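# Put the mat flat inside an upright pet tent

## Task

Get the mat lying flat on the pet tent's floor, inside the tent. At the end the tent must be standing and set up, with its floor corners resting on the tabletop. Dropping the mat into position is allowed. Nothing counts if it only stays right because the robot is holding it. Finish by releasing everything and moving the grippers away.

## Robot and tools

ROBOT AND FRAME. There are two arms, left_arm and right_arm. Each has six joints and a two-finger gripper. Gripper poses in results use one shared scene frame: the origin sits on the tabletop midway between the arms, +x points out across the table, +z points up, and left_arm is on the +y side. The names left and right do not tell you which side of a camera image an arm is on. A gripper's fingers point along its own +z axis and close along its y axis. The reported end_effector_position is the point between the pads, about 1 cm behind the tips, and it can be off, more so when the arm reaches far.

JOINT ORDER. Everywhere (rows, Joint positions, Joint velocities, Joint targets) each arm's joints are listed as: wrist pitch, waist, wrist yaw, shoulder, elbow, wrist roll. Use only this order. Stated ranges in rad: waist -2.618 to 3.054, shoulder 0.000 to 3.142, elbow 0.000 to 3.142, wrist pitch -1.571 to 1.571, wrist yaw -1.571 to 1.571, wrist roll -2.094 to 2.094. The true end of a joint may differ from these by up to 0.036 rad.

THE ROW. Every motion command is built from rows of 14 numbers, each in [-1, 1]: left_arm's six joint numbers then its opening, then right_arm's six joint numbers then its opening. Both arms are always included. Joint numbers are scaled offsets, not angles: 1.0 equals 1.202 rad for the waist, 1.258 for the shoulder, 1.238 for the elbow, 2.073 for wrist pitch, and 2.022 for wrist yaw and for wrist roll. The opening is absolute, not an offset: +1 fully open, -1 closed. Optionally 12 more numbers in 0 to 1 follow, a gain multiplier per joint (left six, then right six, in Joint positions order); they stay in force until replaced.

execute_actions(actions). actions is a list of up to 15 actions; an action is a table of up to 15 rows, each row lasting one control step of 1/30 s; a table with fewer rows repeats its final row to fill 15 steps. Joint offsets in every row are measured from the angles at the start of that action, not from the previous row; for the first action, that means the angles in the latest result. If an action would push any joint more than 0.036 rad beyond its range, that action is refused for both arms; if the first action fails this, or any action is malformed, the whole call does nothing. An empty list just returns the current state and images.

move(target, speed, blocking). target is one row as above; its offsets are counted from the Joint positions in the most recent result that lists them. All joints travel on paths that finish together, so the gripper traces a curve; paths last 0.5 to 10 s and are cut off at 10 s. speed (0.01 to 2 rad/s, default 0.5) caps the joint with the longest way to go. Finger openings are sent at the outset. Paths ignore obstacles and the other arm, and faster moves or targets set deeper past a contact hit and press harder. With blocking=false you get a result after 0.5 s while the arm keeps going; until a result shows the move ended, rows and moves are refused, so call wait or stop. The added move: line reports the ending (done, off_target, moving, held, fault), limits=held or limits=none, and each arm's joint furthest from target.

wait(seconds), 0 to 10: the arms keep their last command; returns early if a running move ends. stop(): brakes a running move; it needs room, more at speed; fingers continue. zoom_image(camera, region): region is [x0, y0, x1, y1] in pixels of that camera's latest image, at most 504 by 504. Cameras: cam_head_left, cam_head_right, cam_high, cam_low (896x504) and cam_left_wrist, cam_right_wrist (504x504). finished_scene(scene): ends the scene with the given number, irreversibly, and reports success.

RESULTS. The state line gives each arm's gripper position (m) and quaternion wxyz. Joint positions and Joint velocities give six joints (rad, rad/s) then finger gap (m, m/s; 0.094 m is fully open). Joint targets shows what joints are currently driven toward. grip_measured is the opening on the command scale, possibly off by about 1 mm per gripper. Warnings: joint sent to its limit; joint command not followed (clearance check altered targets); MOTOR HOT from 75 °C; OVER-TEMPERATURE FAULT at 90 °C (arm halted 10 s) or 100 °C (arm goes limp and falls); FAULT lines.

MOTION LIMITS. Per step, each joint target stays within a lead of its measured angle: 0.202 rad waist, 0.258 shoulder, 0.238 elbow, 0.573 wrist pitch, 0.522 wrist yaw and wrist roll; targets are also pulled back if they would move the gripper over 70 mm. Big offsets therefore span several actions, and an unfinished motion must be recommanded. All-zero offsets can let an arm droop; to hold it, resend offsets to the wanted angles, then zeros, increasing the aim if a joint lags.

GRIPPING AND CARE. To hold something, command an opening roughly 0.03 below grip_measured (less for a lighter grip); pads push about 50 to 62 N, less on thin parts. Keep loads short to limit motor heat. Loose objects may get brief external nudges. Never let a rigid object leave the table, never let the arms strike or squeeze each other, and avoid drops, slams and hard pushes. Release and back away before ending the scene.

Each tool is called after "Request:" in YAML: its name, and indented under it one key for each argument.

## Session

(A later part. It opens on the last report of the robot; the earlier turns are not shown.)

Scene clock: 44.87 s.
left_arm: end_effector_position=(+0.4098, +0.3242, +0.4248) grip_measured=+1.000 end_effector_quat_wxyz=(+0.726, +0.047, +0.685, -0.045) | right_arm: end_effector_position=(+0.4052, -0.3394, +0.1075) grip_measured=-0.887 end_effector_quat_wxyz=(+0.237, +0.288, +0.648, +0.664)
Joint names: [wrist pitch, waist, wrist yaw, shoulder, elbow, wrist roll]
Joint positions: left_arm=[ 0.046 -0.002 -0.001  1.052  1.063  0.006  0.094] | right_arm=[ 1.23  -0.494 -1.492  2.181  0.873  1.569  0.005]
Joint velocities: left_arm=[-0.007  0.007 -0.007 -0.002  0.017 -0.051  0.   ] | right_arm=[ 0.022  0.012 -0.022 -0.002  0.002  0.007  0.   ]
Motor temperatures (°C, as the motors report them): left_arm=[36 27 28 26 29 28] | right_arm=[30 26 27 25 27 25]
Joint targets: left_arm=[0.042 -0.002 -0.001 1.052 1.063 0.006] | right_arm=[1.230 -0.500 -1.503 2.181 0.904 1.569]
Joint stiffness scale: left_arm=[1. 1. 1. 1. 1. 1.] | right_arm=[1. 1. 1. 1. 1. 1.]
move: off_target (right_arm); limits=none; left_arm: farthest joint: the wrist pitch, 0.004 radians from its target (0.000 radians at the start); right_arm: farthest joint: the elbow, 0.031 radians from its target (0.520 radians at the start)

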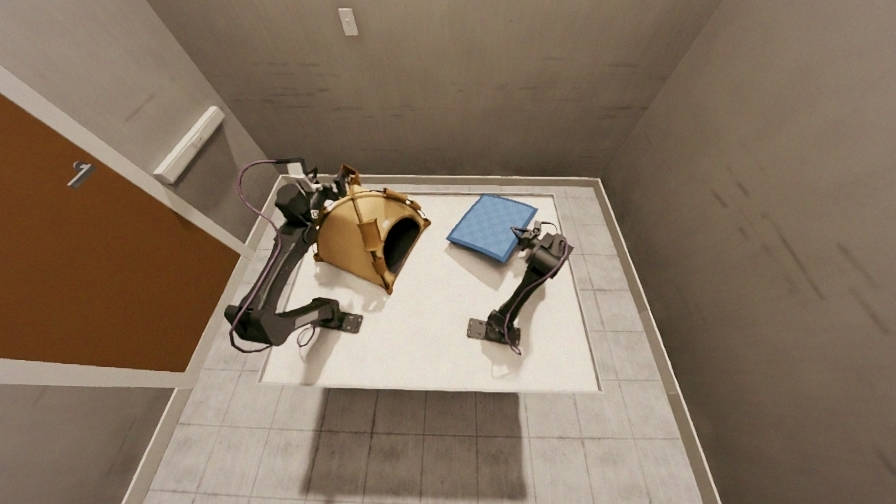

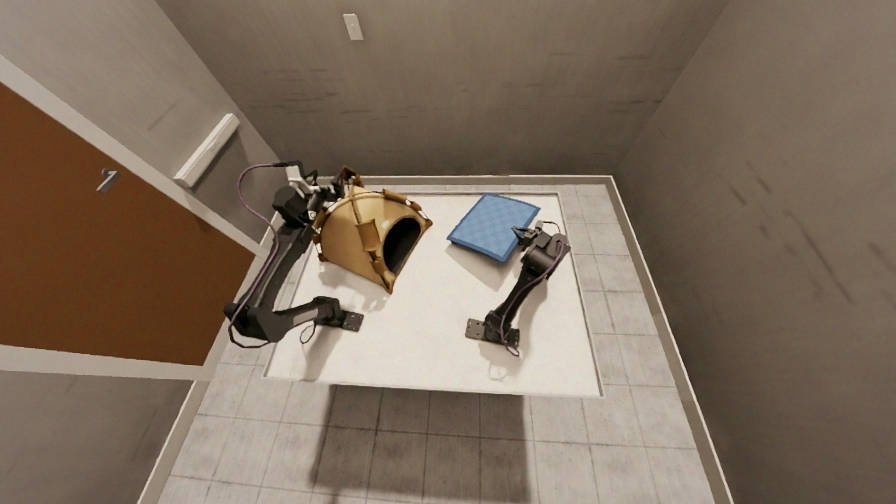

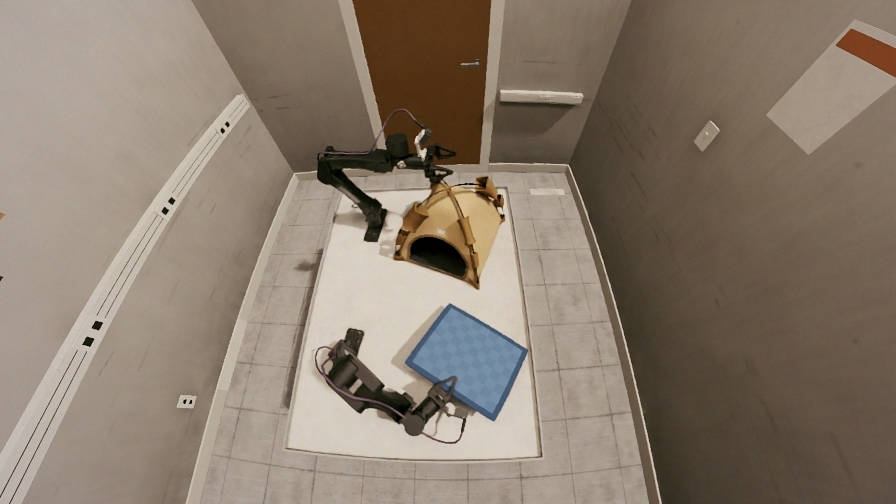

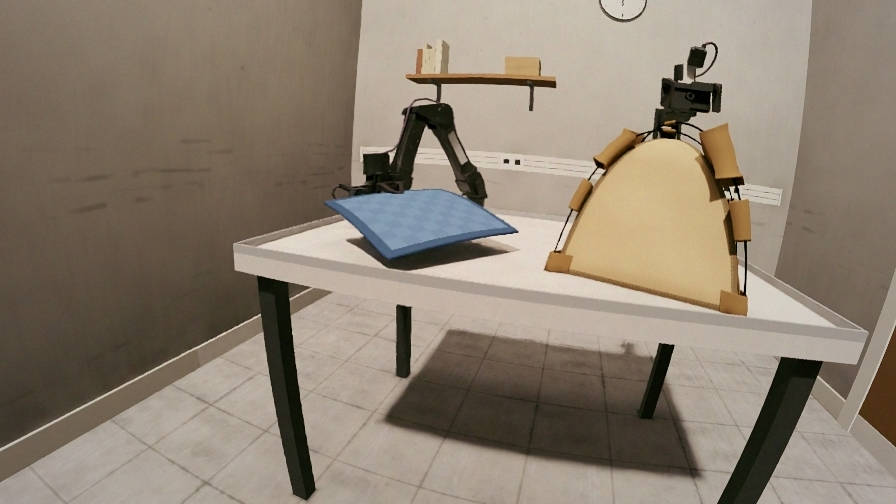

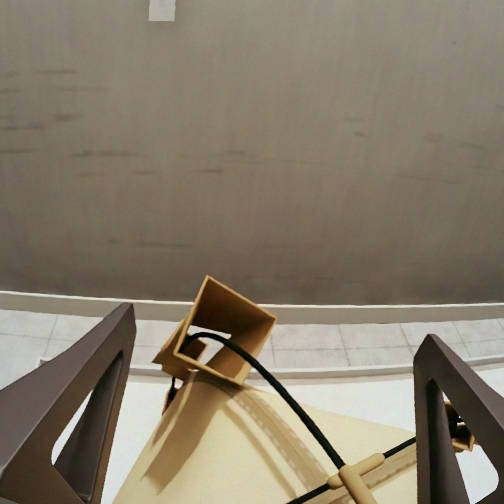

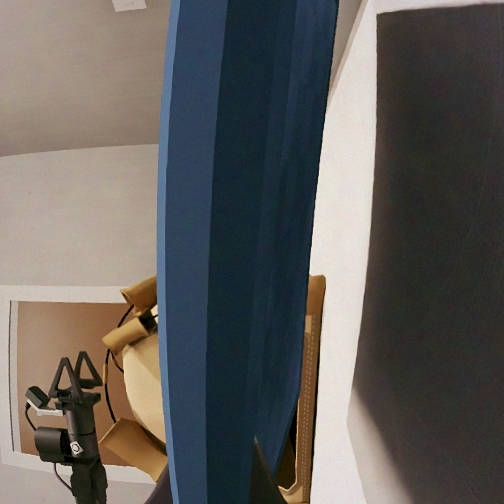

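Request:
move:
  target: [0,0,0,0,0,0,1,0.05,0.17,-0.035,0,0.02,0,-0.92]
  speed: 0.4

Request:
move:
  target: [0,0,0,0,0,0,1,0.09,0,0,0.15,0.0,0,-0.92]
  speed: 0.3

Scene clock: 46.67 s.
left_arm: end_effector_position=(+0.4098, +0.3242, +0.4257) grip_measured=+1.000 end_effector_quat_wxyz=(+0.727, +0.047, +0.684, -0.045) | right_arm: end_effector_position=(+0.4075, -0.2502, +0.1142) grip_measured=-0.887 end_effector_quat_wxyz=(+0.175, +0.172, +0.686, +0.685)
Joint names: [wrist pitch, waist, wrist yaw, shoulder, elbow, wrist roll]
Joint positions: left_arm=[ 0.05  -0.002 -0.001  1.052  1.063  0.006  0.094] | right_arm=[ 1.31  -0.291 -1.554  2.181  0.873  1.569  0.005]
Joint velocities: left_arm=[ 0.037 -0.017 -0.007  0.007  0.002  0.022  0.   ] | right_arm=[ 0.007 -0.002 -0.007 -0.007  0.012 -0.007 -0.   ]
Motor temperatures (°C, as the motors report them): left_arm=[36 27 28 26 29 28] | right_arm=[30 26 27 25 27 25]
Joint targets: left_arm=[0.046 -0.002 -0.001 1.052 1.063 0.006] | right_arm=[1.333 -0.290 -1.562 2.181 0.898 1.569]
Joint stiffness scale: left_arm=[1. 1. 1. 1. 1. 1.] | right_arm=[1. 1. 1. 1. 1. 1.]
move: off_target (right_arm); limits=none; left_arm: farthest joint: the wrist pitch, 0.004 radians from its target (0.000 radians at the start); right_arm: farthest joint: the elbow, 0.025 radians from its target (0.025 radians at the start)

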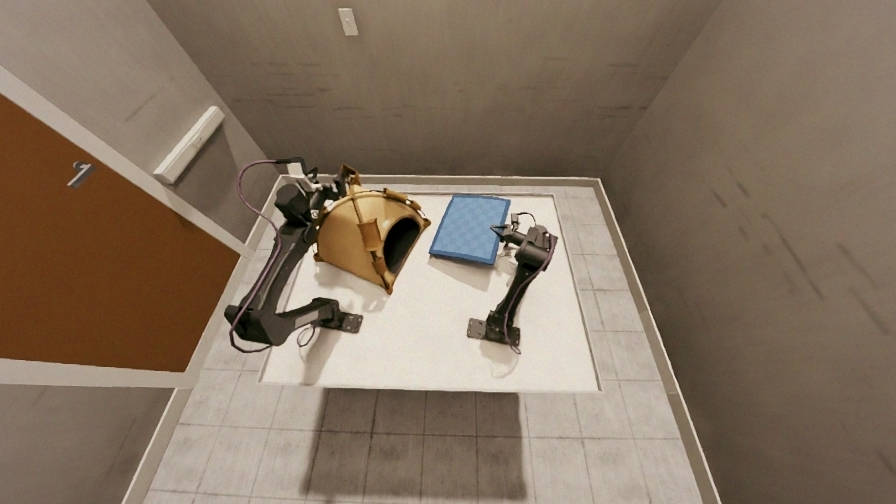

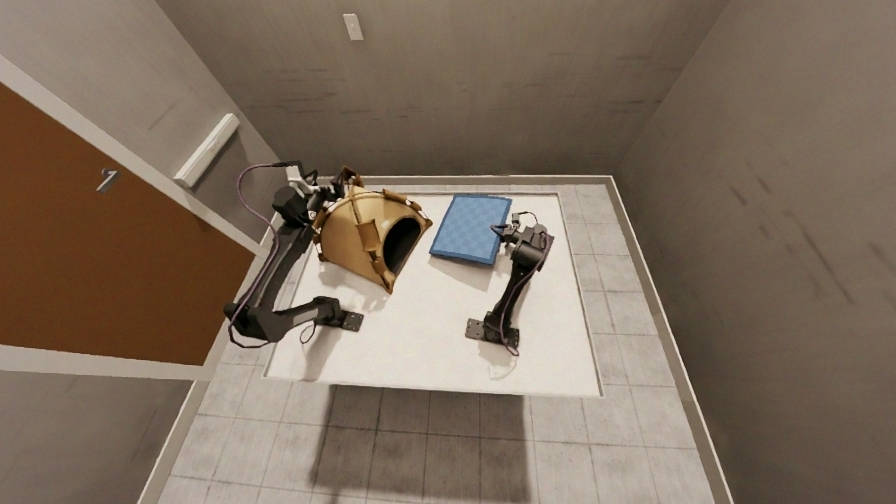

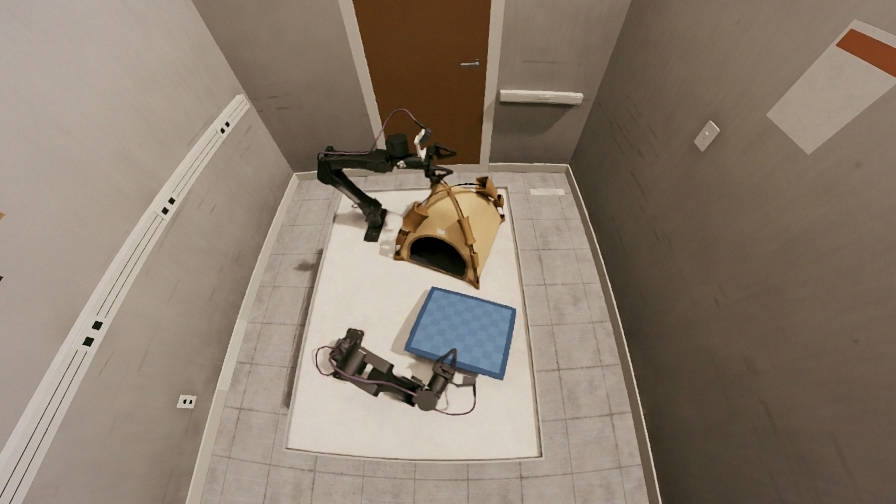

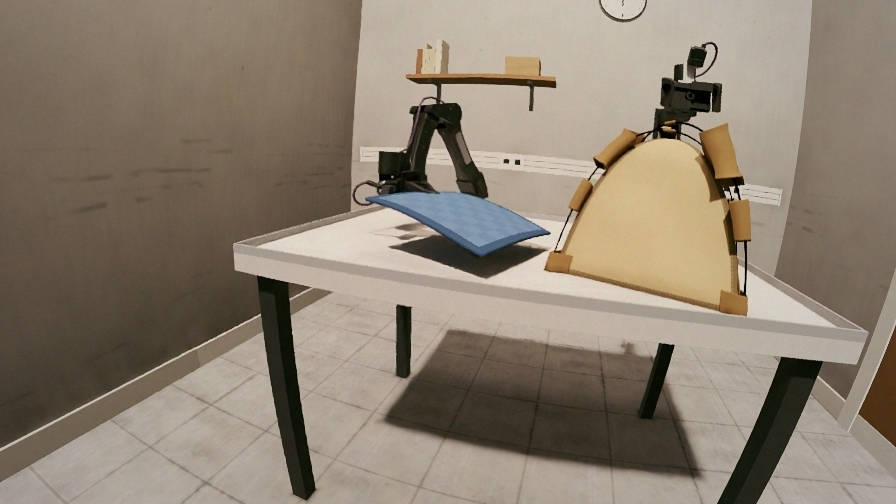

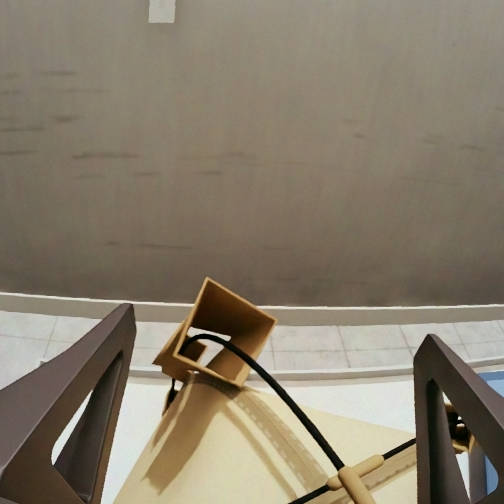

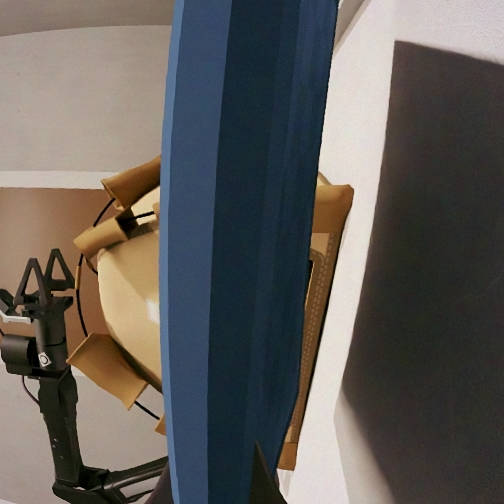

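Scene clock: 48.00 s.
left_arm: end_effector_position=(+0.4097, +0.3242, +0.4267) grip_measured=+1.000 end_effector_quat_wxyz=(+0.728, +0.047, +0.682, -0.045) | right_arm: end_effector_position=(+0.4022, -0.2475, +0.0606) grip_measured=-0.887 end_effector_quat_wxyz=(+0.165, +0.181, +0.684, +0.687)
Joint names: [wrist pitch, waist, wrist yaw, shoulder, elbow, wrist roll]
Joint positions: left_arm=[ 0.054 -0.002 -0.001  1.052  1.063  0.006  0.094] | right_arm=[ 1.473 -0.291 -1.555  2.371  0.873  1.569  0.005]
Joint velocities: left_arm=[ 0.066 -0.002  0.007  0.007 -0.002  0.007  0.   ] | right_arm=[ 0.022 -0.002 -0.007  0.017 -0.002  0.037  0.   ]
Motor temperatures (°C, as the motors report them): left_arm=[36 27 28 26 29 28] | right_arm=[30 26 27 25 27 25]
Joint targets: left_arm=[0.050 -0.002 -0.001 1.052 1.063 0.006] | right_arm=[1.496 -0.291 -1.555 2.369 0.873 1.569]
Joint stiffness scale: left_arm=[1. 1. 1. 1. 1. 1.] | right_arm=[1. 1. 1. 1. 1. 1.]
move: off_target (right_arm); limits=none; left_arm: farthest joint: the wrist pitch, 0.004 radians from its target (0.000 radians at the start); right_arm: farthest joint: the wrist pitch, 0.024 radians from its target (0.187 radians at the start)

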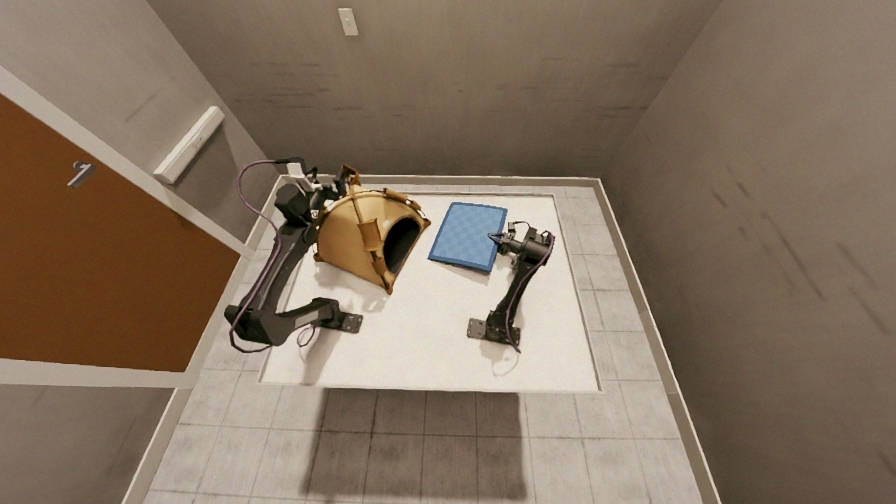

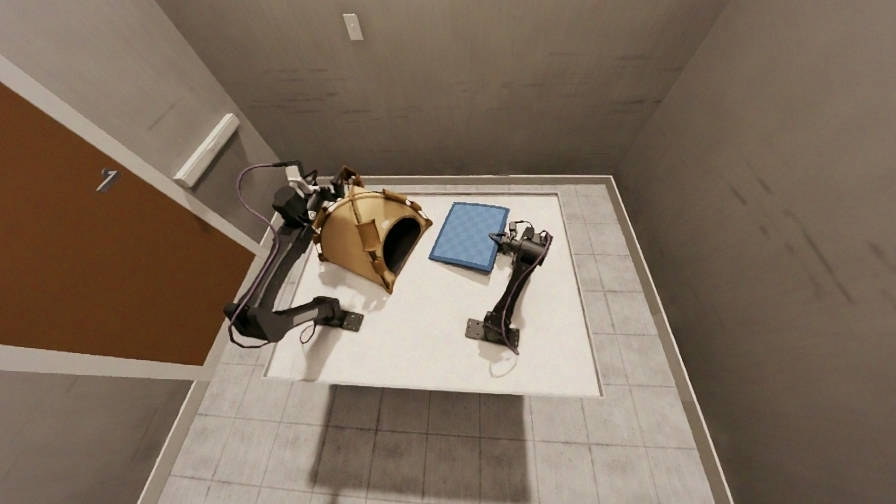

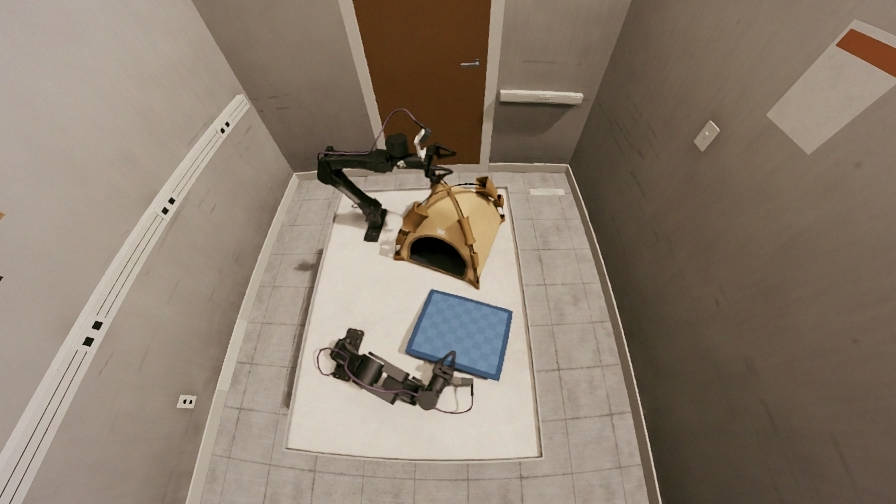

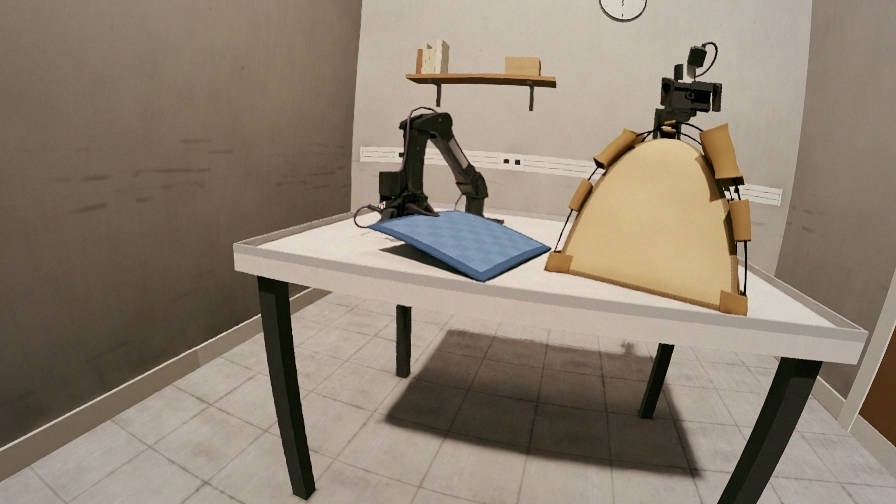

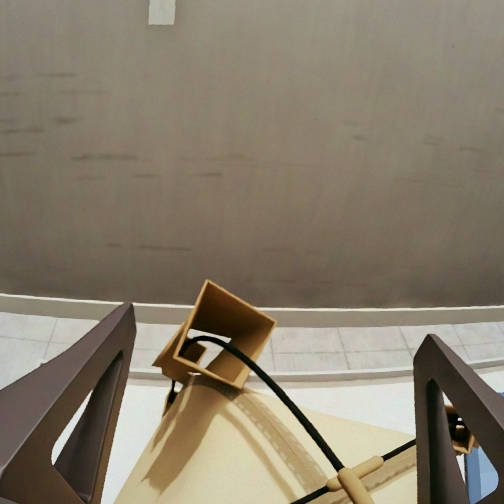

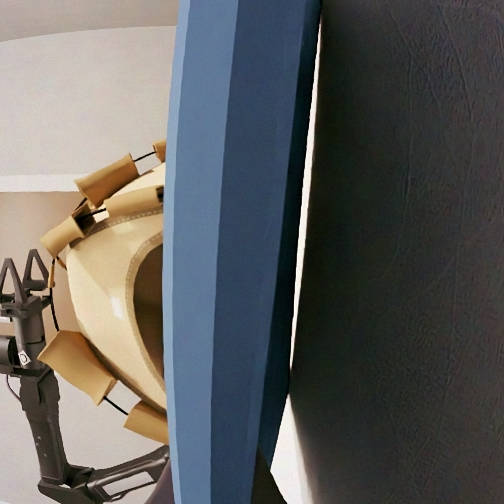

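Request:
move:
  target: [0,0,0,0,0,0,1,0,0,0,0,0,0,-0.15]

Request:
move:
  target: [0,0,0,0,0,0,1,0,-0.25,0,0,0,0,-0.15]
  speed: 0.4

Scene clock: 49.17 s.
left_arm: end_effector_position=(+0.4096, +0.3242, +0.4276) grip_measured=+1.000 end_effector_quat_wxyz=(+0.729, +0.046, +0.681, -0.045) | right_arm: end_effector_position=(+0.4022, -0.2475, +0.0606) grip_measured=-0.151 end_effector_quat_wxyz=(+0.165, +0.182, +0.684, +0.687)
Joint names: [wrist pitch, waist, wrist yaw, shoulder, elbow, wrist roll]
Joint positions: left_arm=[ 0.057 -0.002 -0.001  1.052  1.063  0.006  0.094] | right_arm=[ 1.473 -0.291 -1.555  2.371  0.873  1.569  0.04 ]
Joint velocities: left_arm=[ 0.022 -0.012 -0.022 -0.007  0.002  0.022  0.   ] | right_arm=[-0.037 -0.007  0.007 -0.002 -0.007 -0.11   0.   ]
Motor temperatures (°C, as the motors report them): left_arm=[36 27 28 26 29 28] | right_arm=[30 26 27 26 27 25]
Joint targets: left_arm=[0.053 -0.002 -0.001 1.052 1.063 0.006] | right_arm=[1.473 -0.291 -1.555 2.371 0.873 1.569]
Joint stiffness scale: left_arm=[1. 1. 1. 1. 1. 1.] | right_arm=[1. 1. 1. 1. 1. 1.]
move: done; limits=none; left_arm: farthest joint: the wrist pitch, 0.003 radians from its target (0.000 radians at the start); right_arm: farthest joint: the waist, 0.000 radians from its target (0.000 radians at the start)

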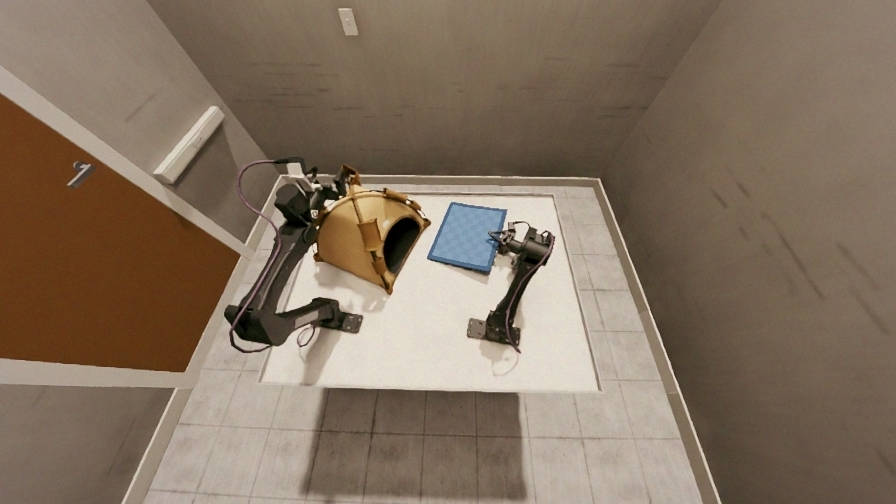

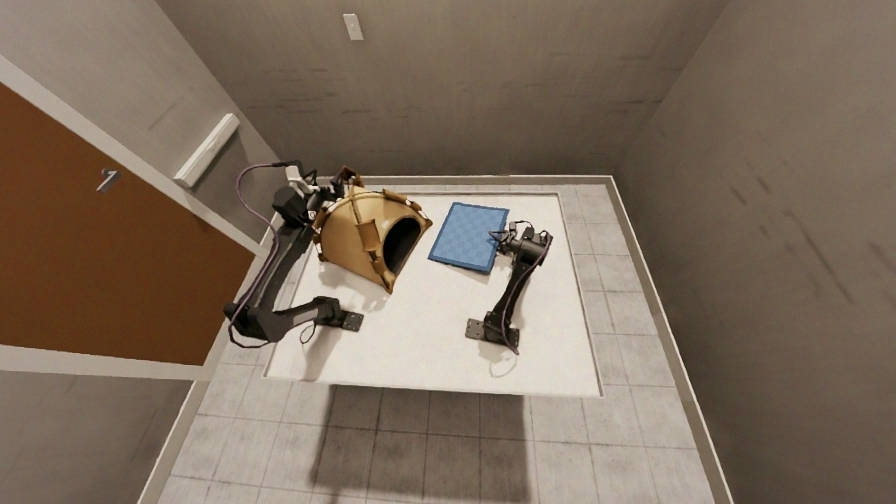

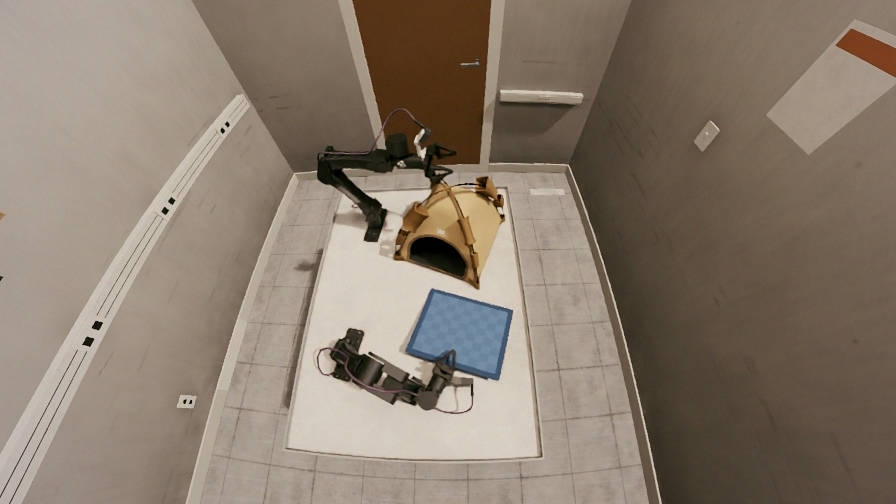

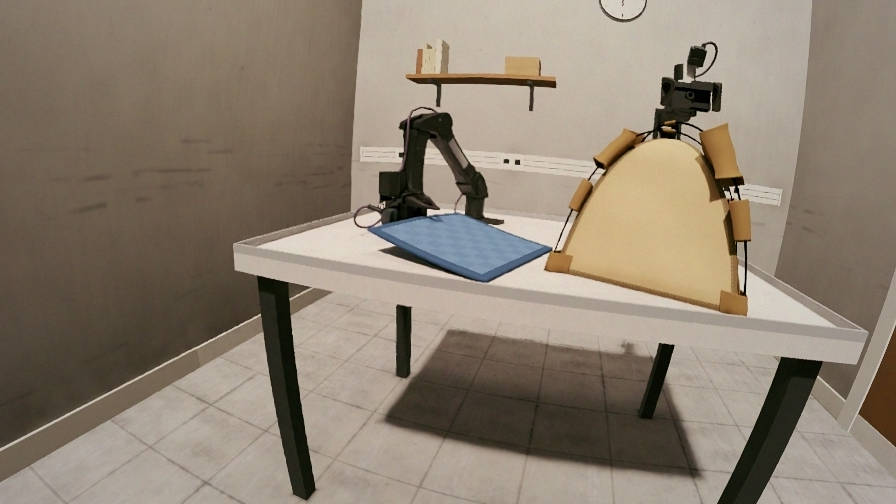

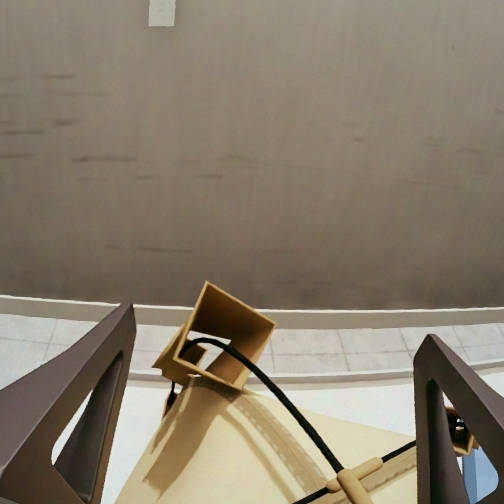

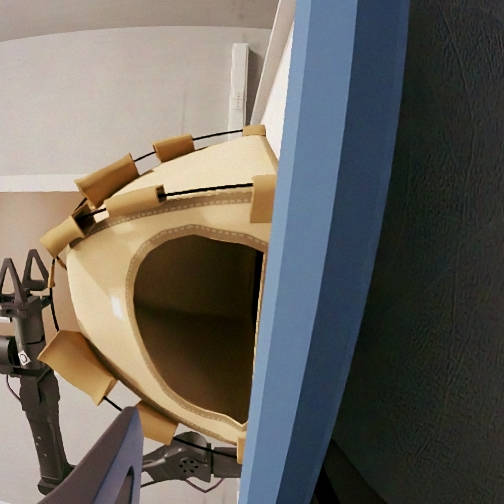

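Scene clock: 50.30 s.
left_arm: end_effector_position=(+0.4096, +0.3242, +0.4286) grip_measured=+1.000 end_effector_quat_wxyz=(+0.731, +0.046, +0.679, -0.045) | right_arm: end_effector_position=(+0.3822, -0.3660, +0.0606) grip_measured=-0.151 end_effector_quat_wxyz=(+0.266, +0.282, +0.649, +0.655)
Joint names: [wrist pitch, waist, wrist yaw, shoulder, elbow, wrist roll]
Joint positions: left_arm=[ 0.062 -0.002 -0.001  1.052  1.063  0.006  0.094] | right_arm=[ 1.473 -0.591 -1.555  2.371  0.873  1.569  0.04 ]
Joint velocities: left_arm=[ 0.051 -0.007 -0.051 -0.007 -0.002 -0.051  0.   ] | right_arm=[-0.022 -0.007 -0.007 -0.027 -0.002  0.051 -0.   ]
Motor temperatures (°C, as the motors report them): left_arm=[36 27 28 26 29 28] | right_arm=[30 26 27 26 27 25]
Joint targets: left_arm=[0.058 -0.002 -0.001 1.052 1.063 0.006] | right_arm=[1.473 -0.592 -1.555 2.371 0.873 1.569]
Joint stiffness scale: left_arm=[1. 1. 1. 1. 1. 1.] | right_arm=[1. 1. 1. 1. 1. 1.]
move: done; limits=none; left_arm: farthest joint: the wrist pitch, 0.005 radians from its target (0.000 radians at the start); right_arm: farthest joint: the waist, 0.001 radians from its target (0.301 radians at the start)

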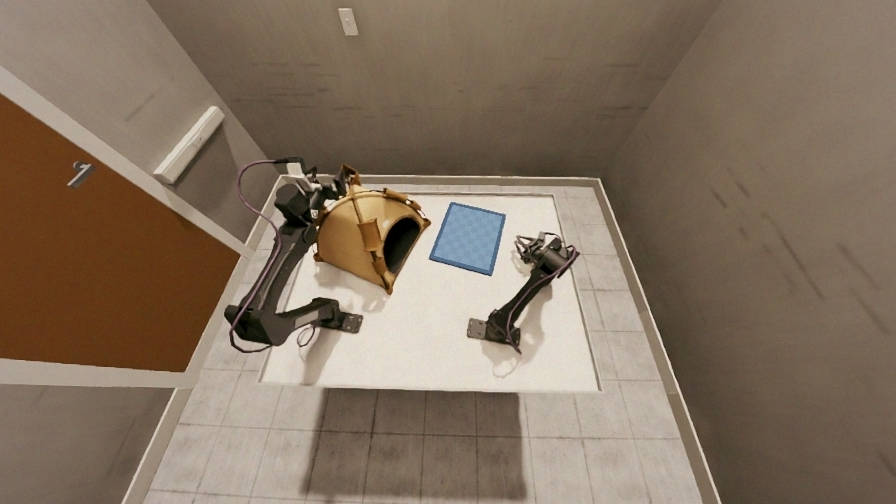

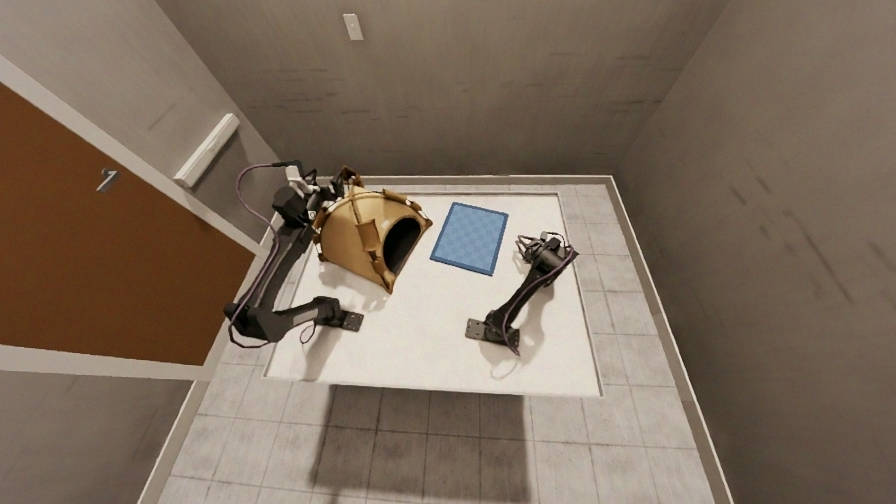

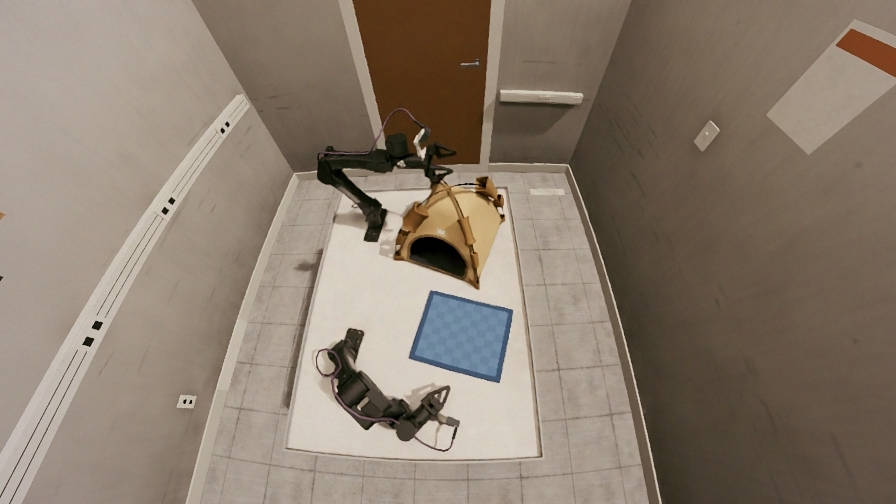

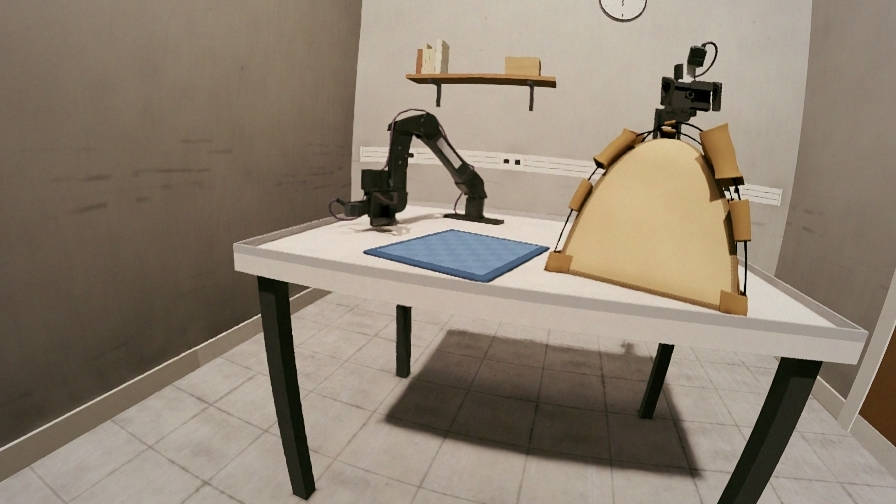

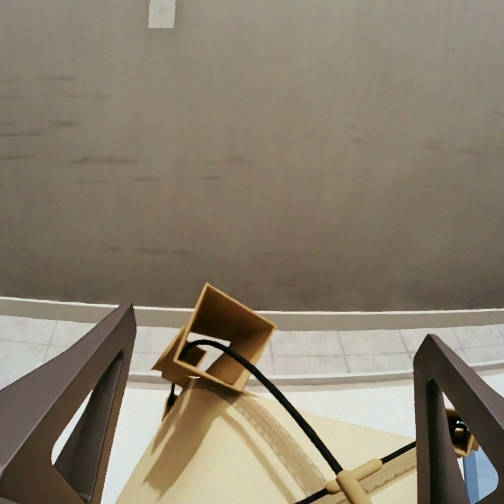

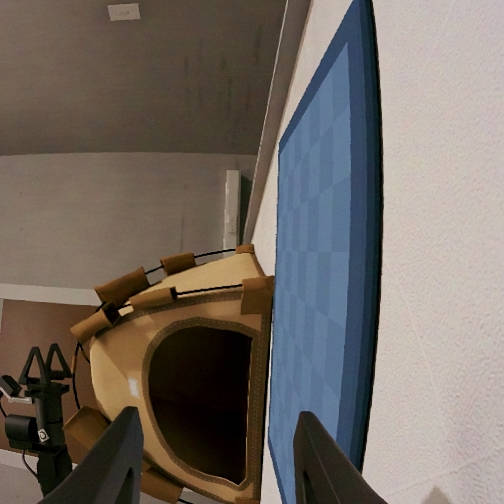

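Request:
move:
  target: [-0.03,0,0,0,0,0,1,-0.706,0.935,0.769,-0.835,-0.302,0,-0.15]
  speed: 1.0

Scene clock: 53.40 s.
left_arm: end_effector_position=(+0.4101, +0.3242, +0.4191) grip_measured=+1.000 end_effector_quat_wxyz=(+0.718, +0.047, +0.693, -0.044) | right_arm: end_effector_position=(+0.3198, -0.1250, +0.0538) grip_measured=-0.151 end_effector_quat_wxyz=(+0.208, +0.536, +0.760, +0.304)
Joint names: [wrist pitch, waist, wrist yaw, shoulder, elbow, wrist roll]
Joint positions: left_arm=[ 0.023 -0.002 -0.001  1.052  1.063  0.006  0.094] | right_arm=[ 0.018  0.524 -0.013  1.345  0.511  1.57   0.04 ]
Joint velocities: left_arm=[ 0.051 -0.002  0.007 -0.012  0.007 -0.037  0.   ] | right_arm=[ 0.037  0.012 -0.022  0.007  0.002 -0.022 -0.001]
Motor temperatures (°C, as the motors report them): left_arm=[36 27 28 26 29 28] | right_arm=[30 26 27 26 27 25]
Joint targets: left_arm=[-0.001 -0.002 -0.001 1.052 1.063 0.006] | right_arm=[0.009 0.533 0.000 1.321 0.500 1.569]
Joint stiffness scale: left_arm=[1. 1. 1. 1. 1. 1.] | right_arm=[1. 1. 1. 1. 1. 1.]
move: off_target (left_arm, right_arm); limits=none; left_arm: farthest joint: the wrist pitch, 0.023 radians from its target (0.062 radians at the start); right_arm: farthest joint: the shoulder, 0.024 radians from its target (1.051 radians at the start)

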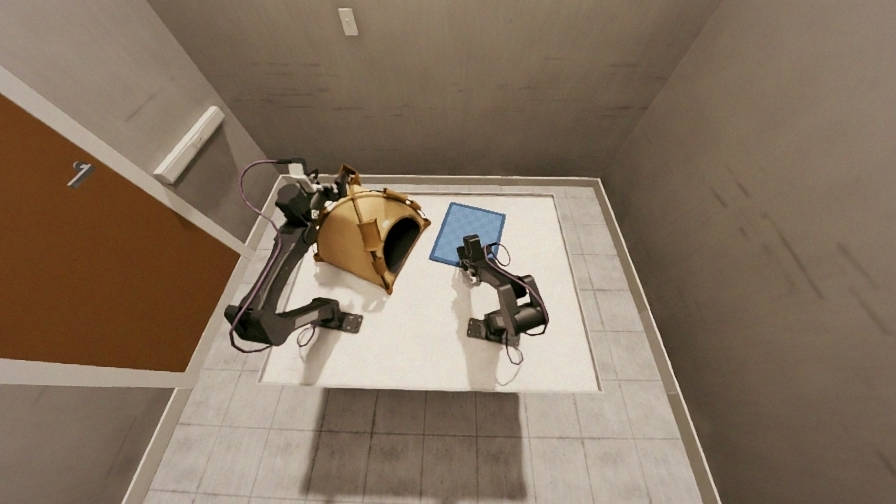

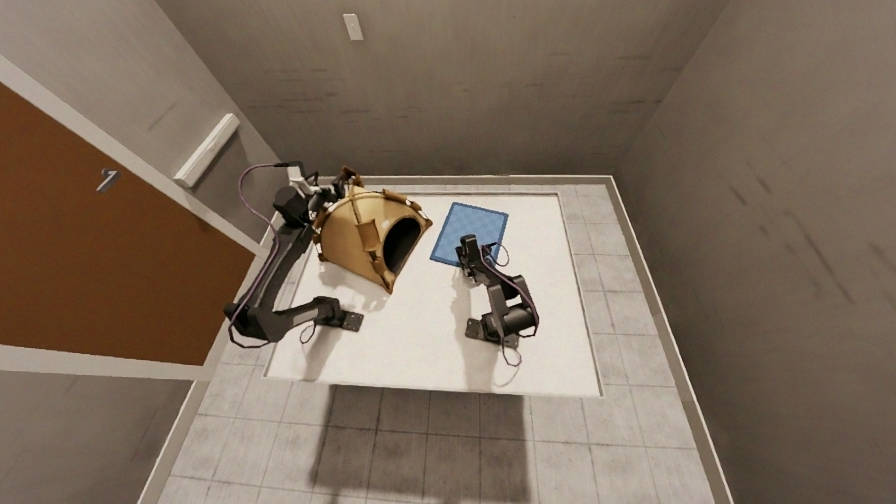

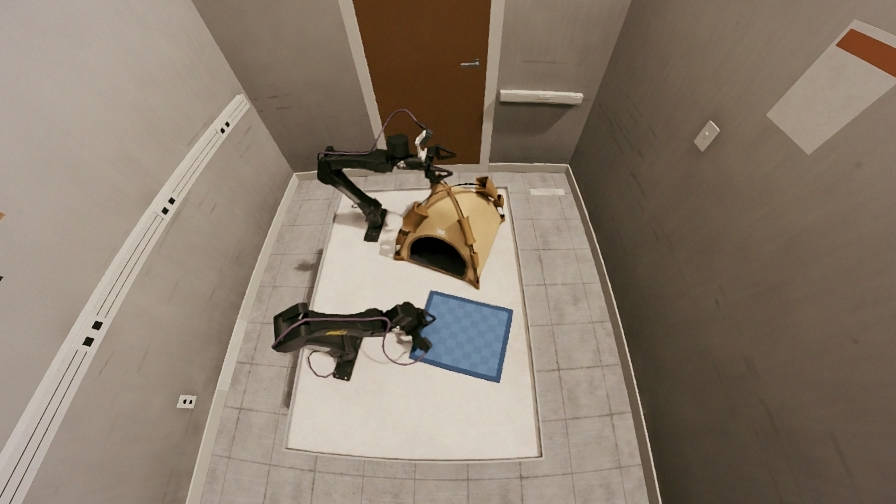

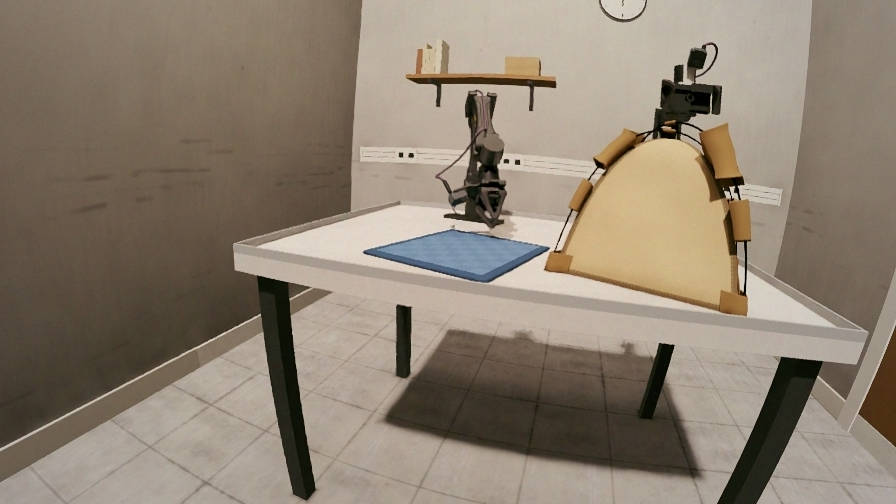

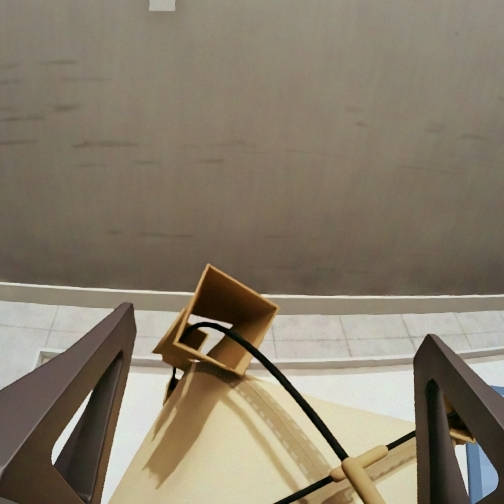

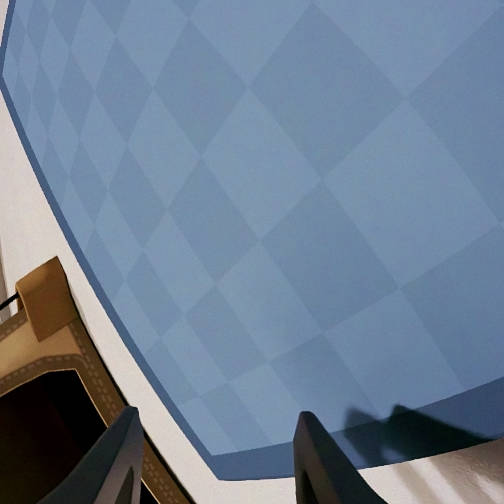

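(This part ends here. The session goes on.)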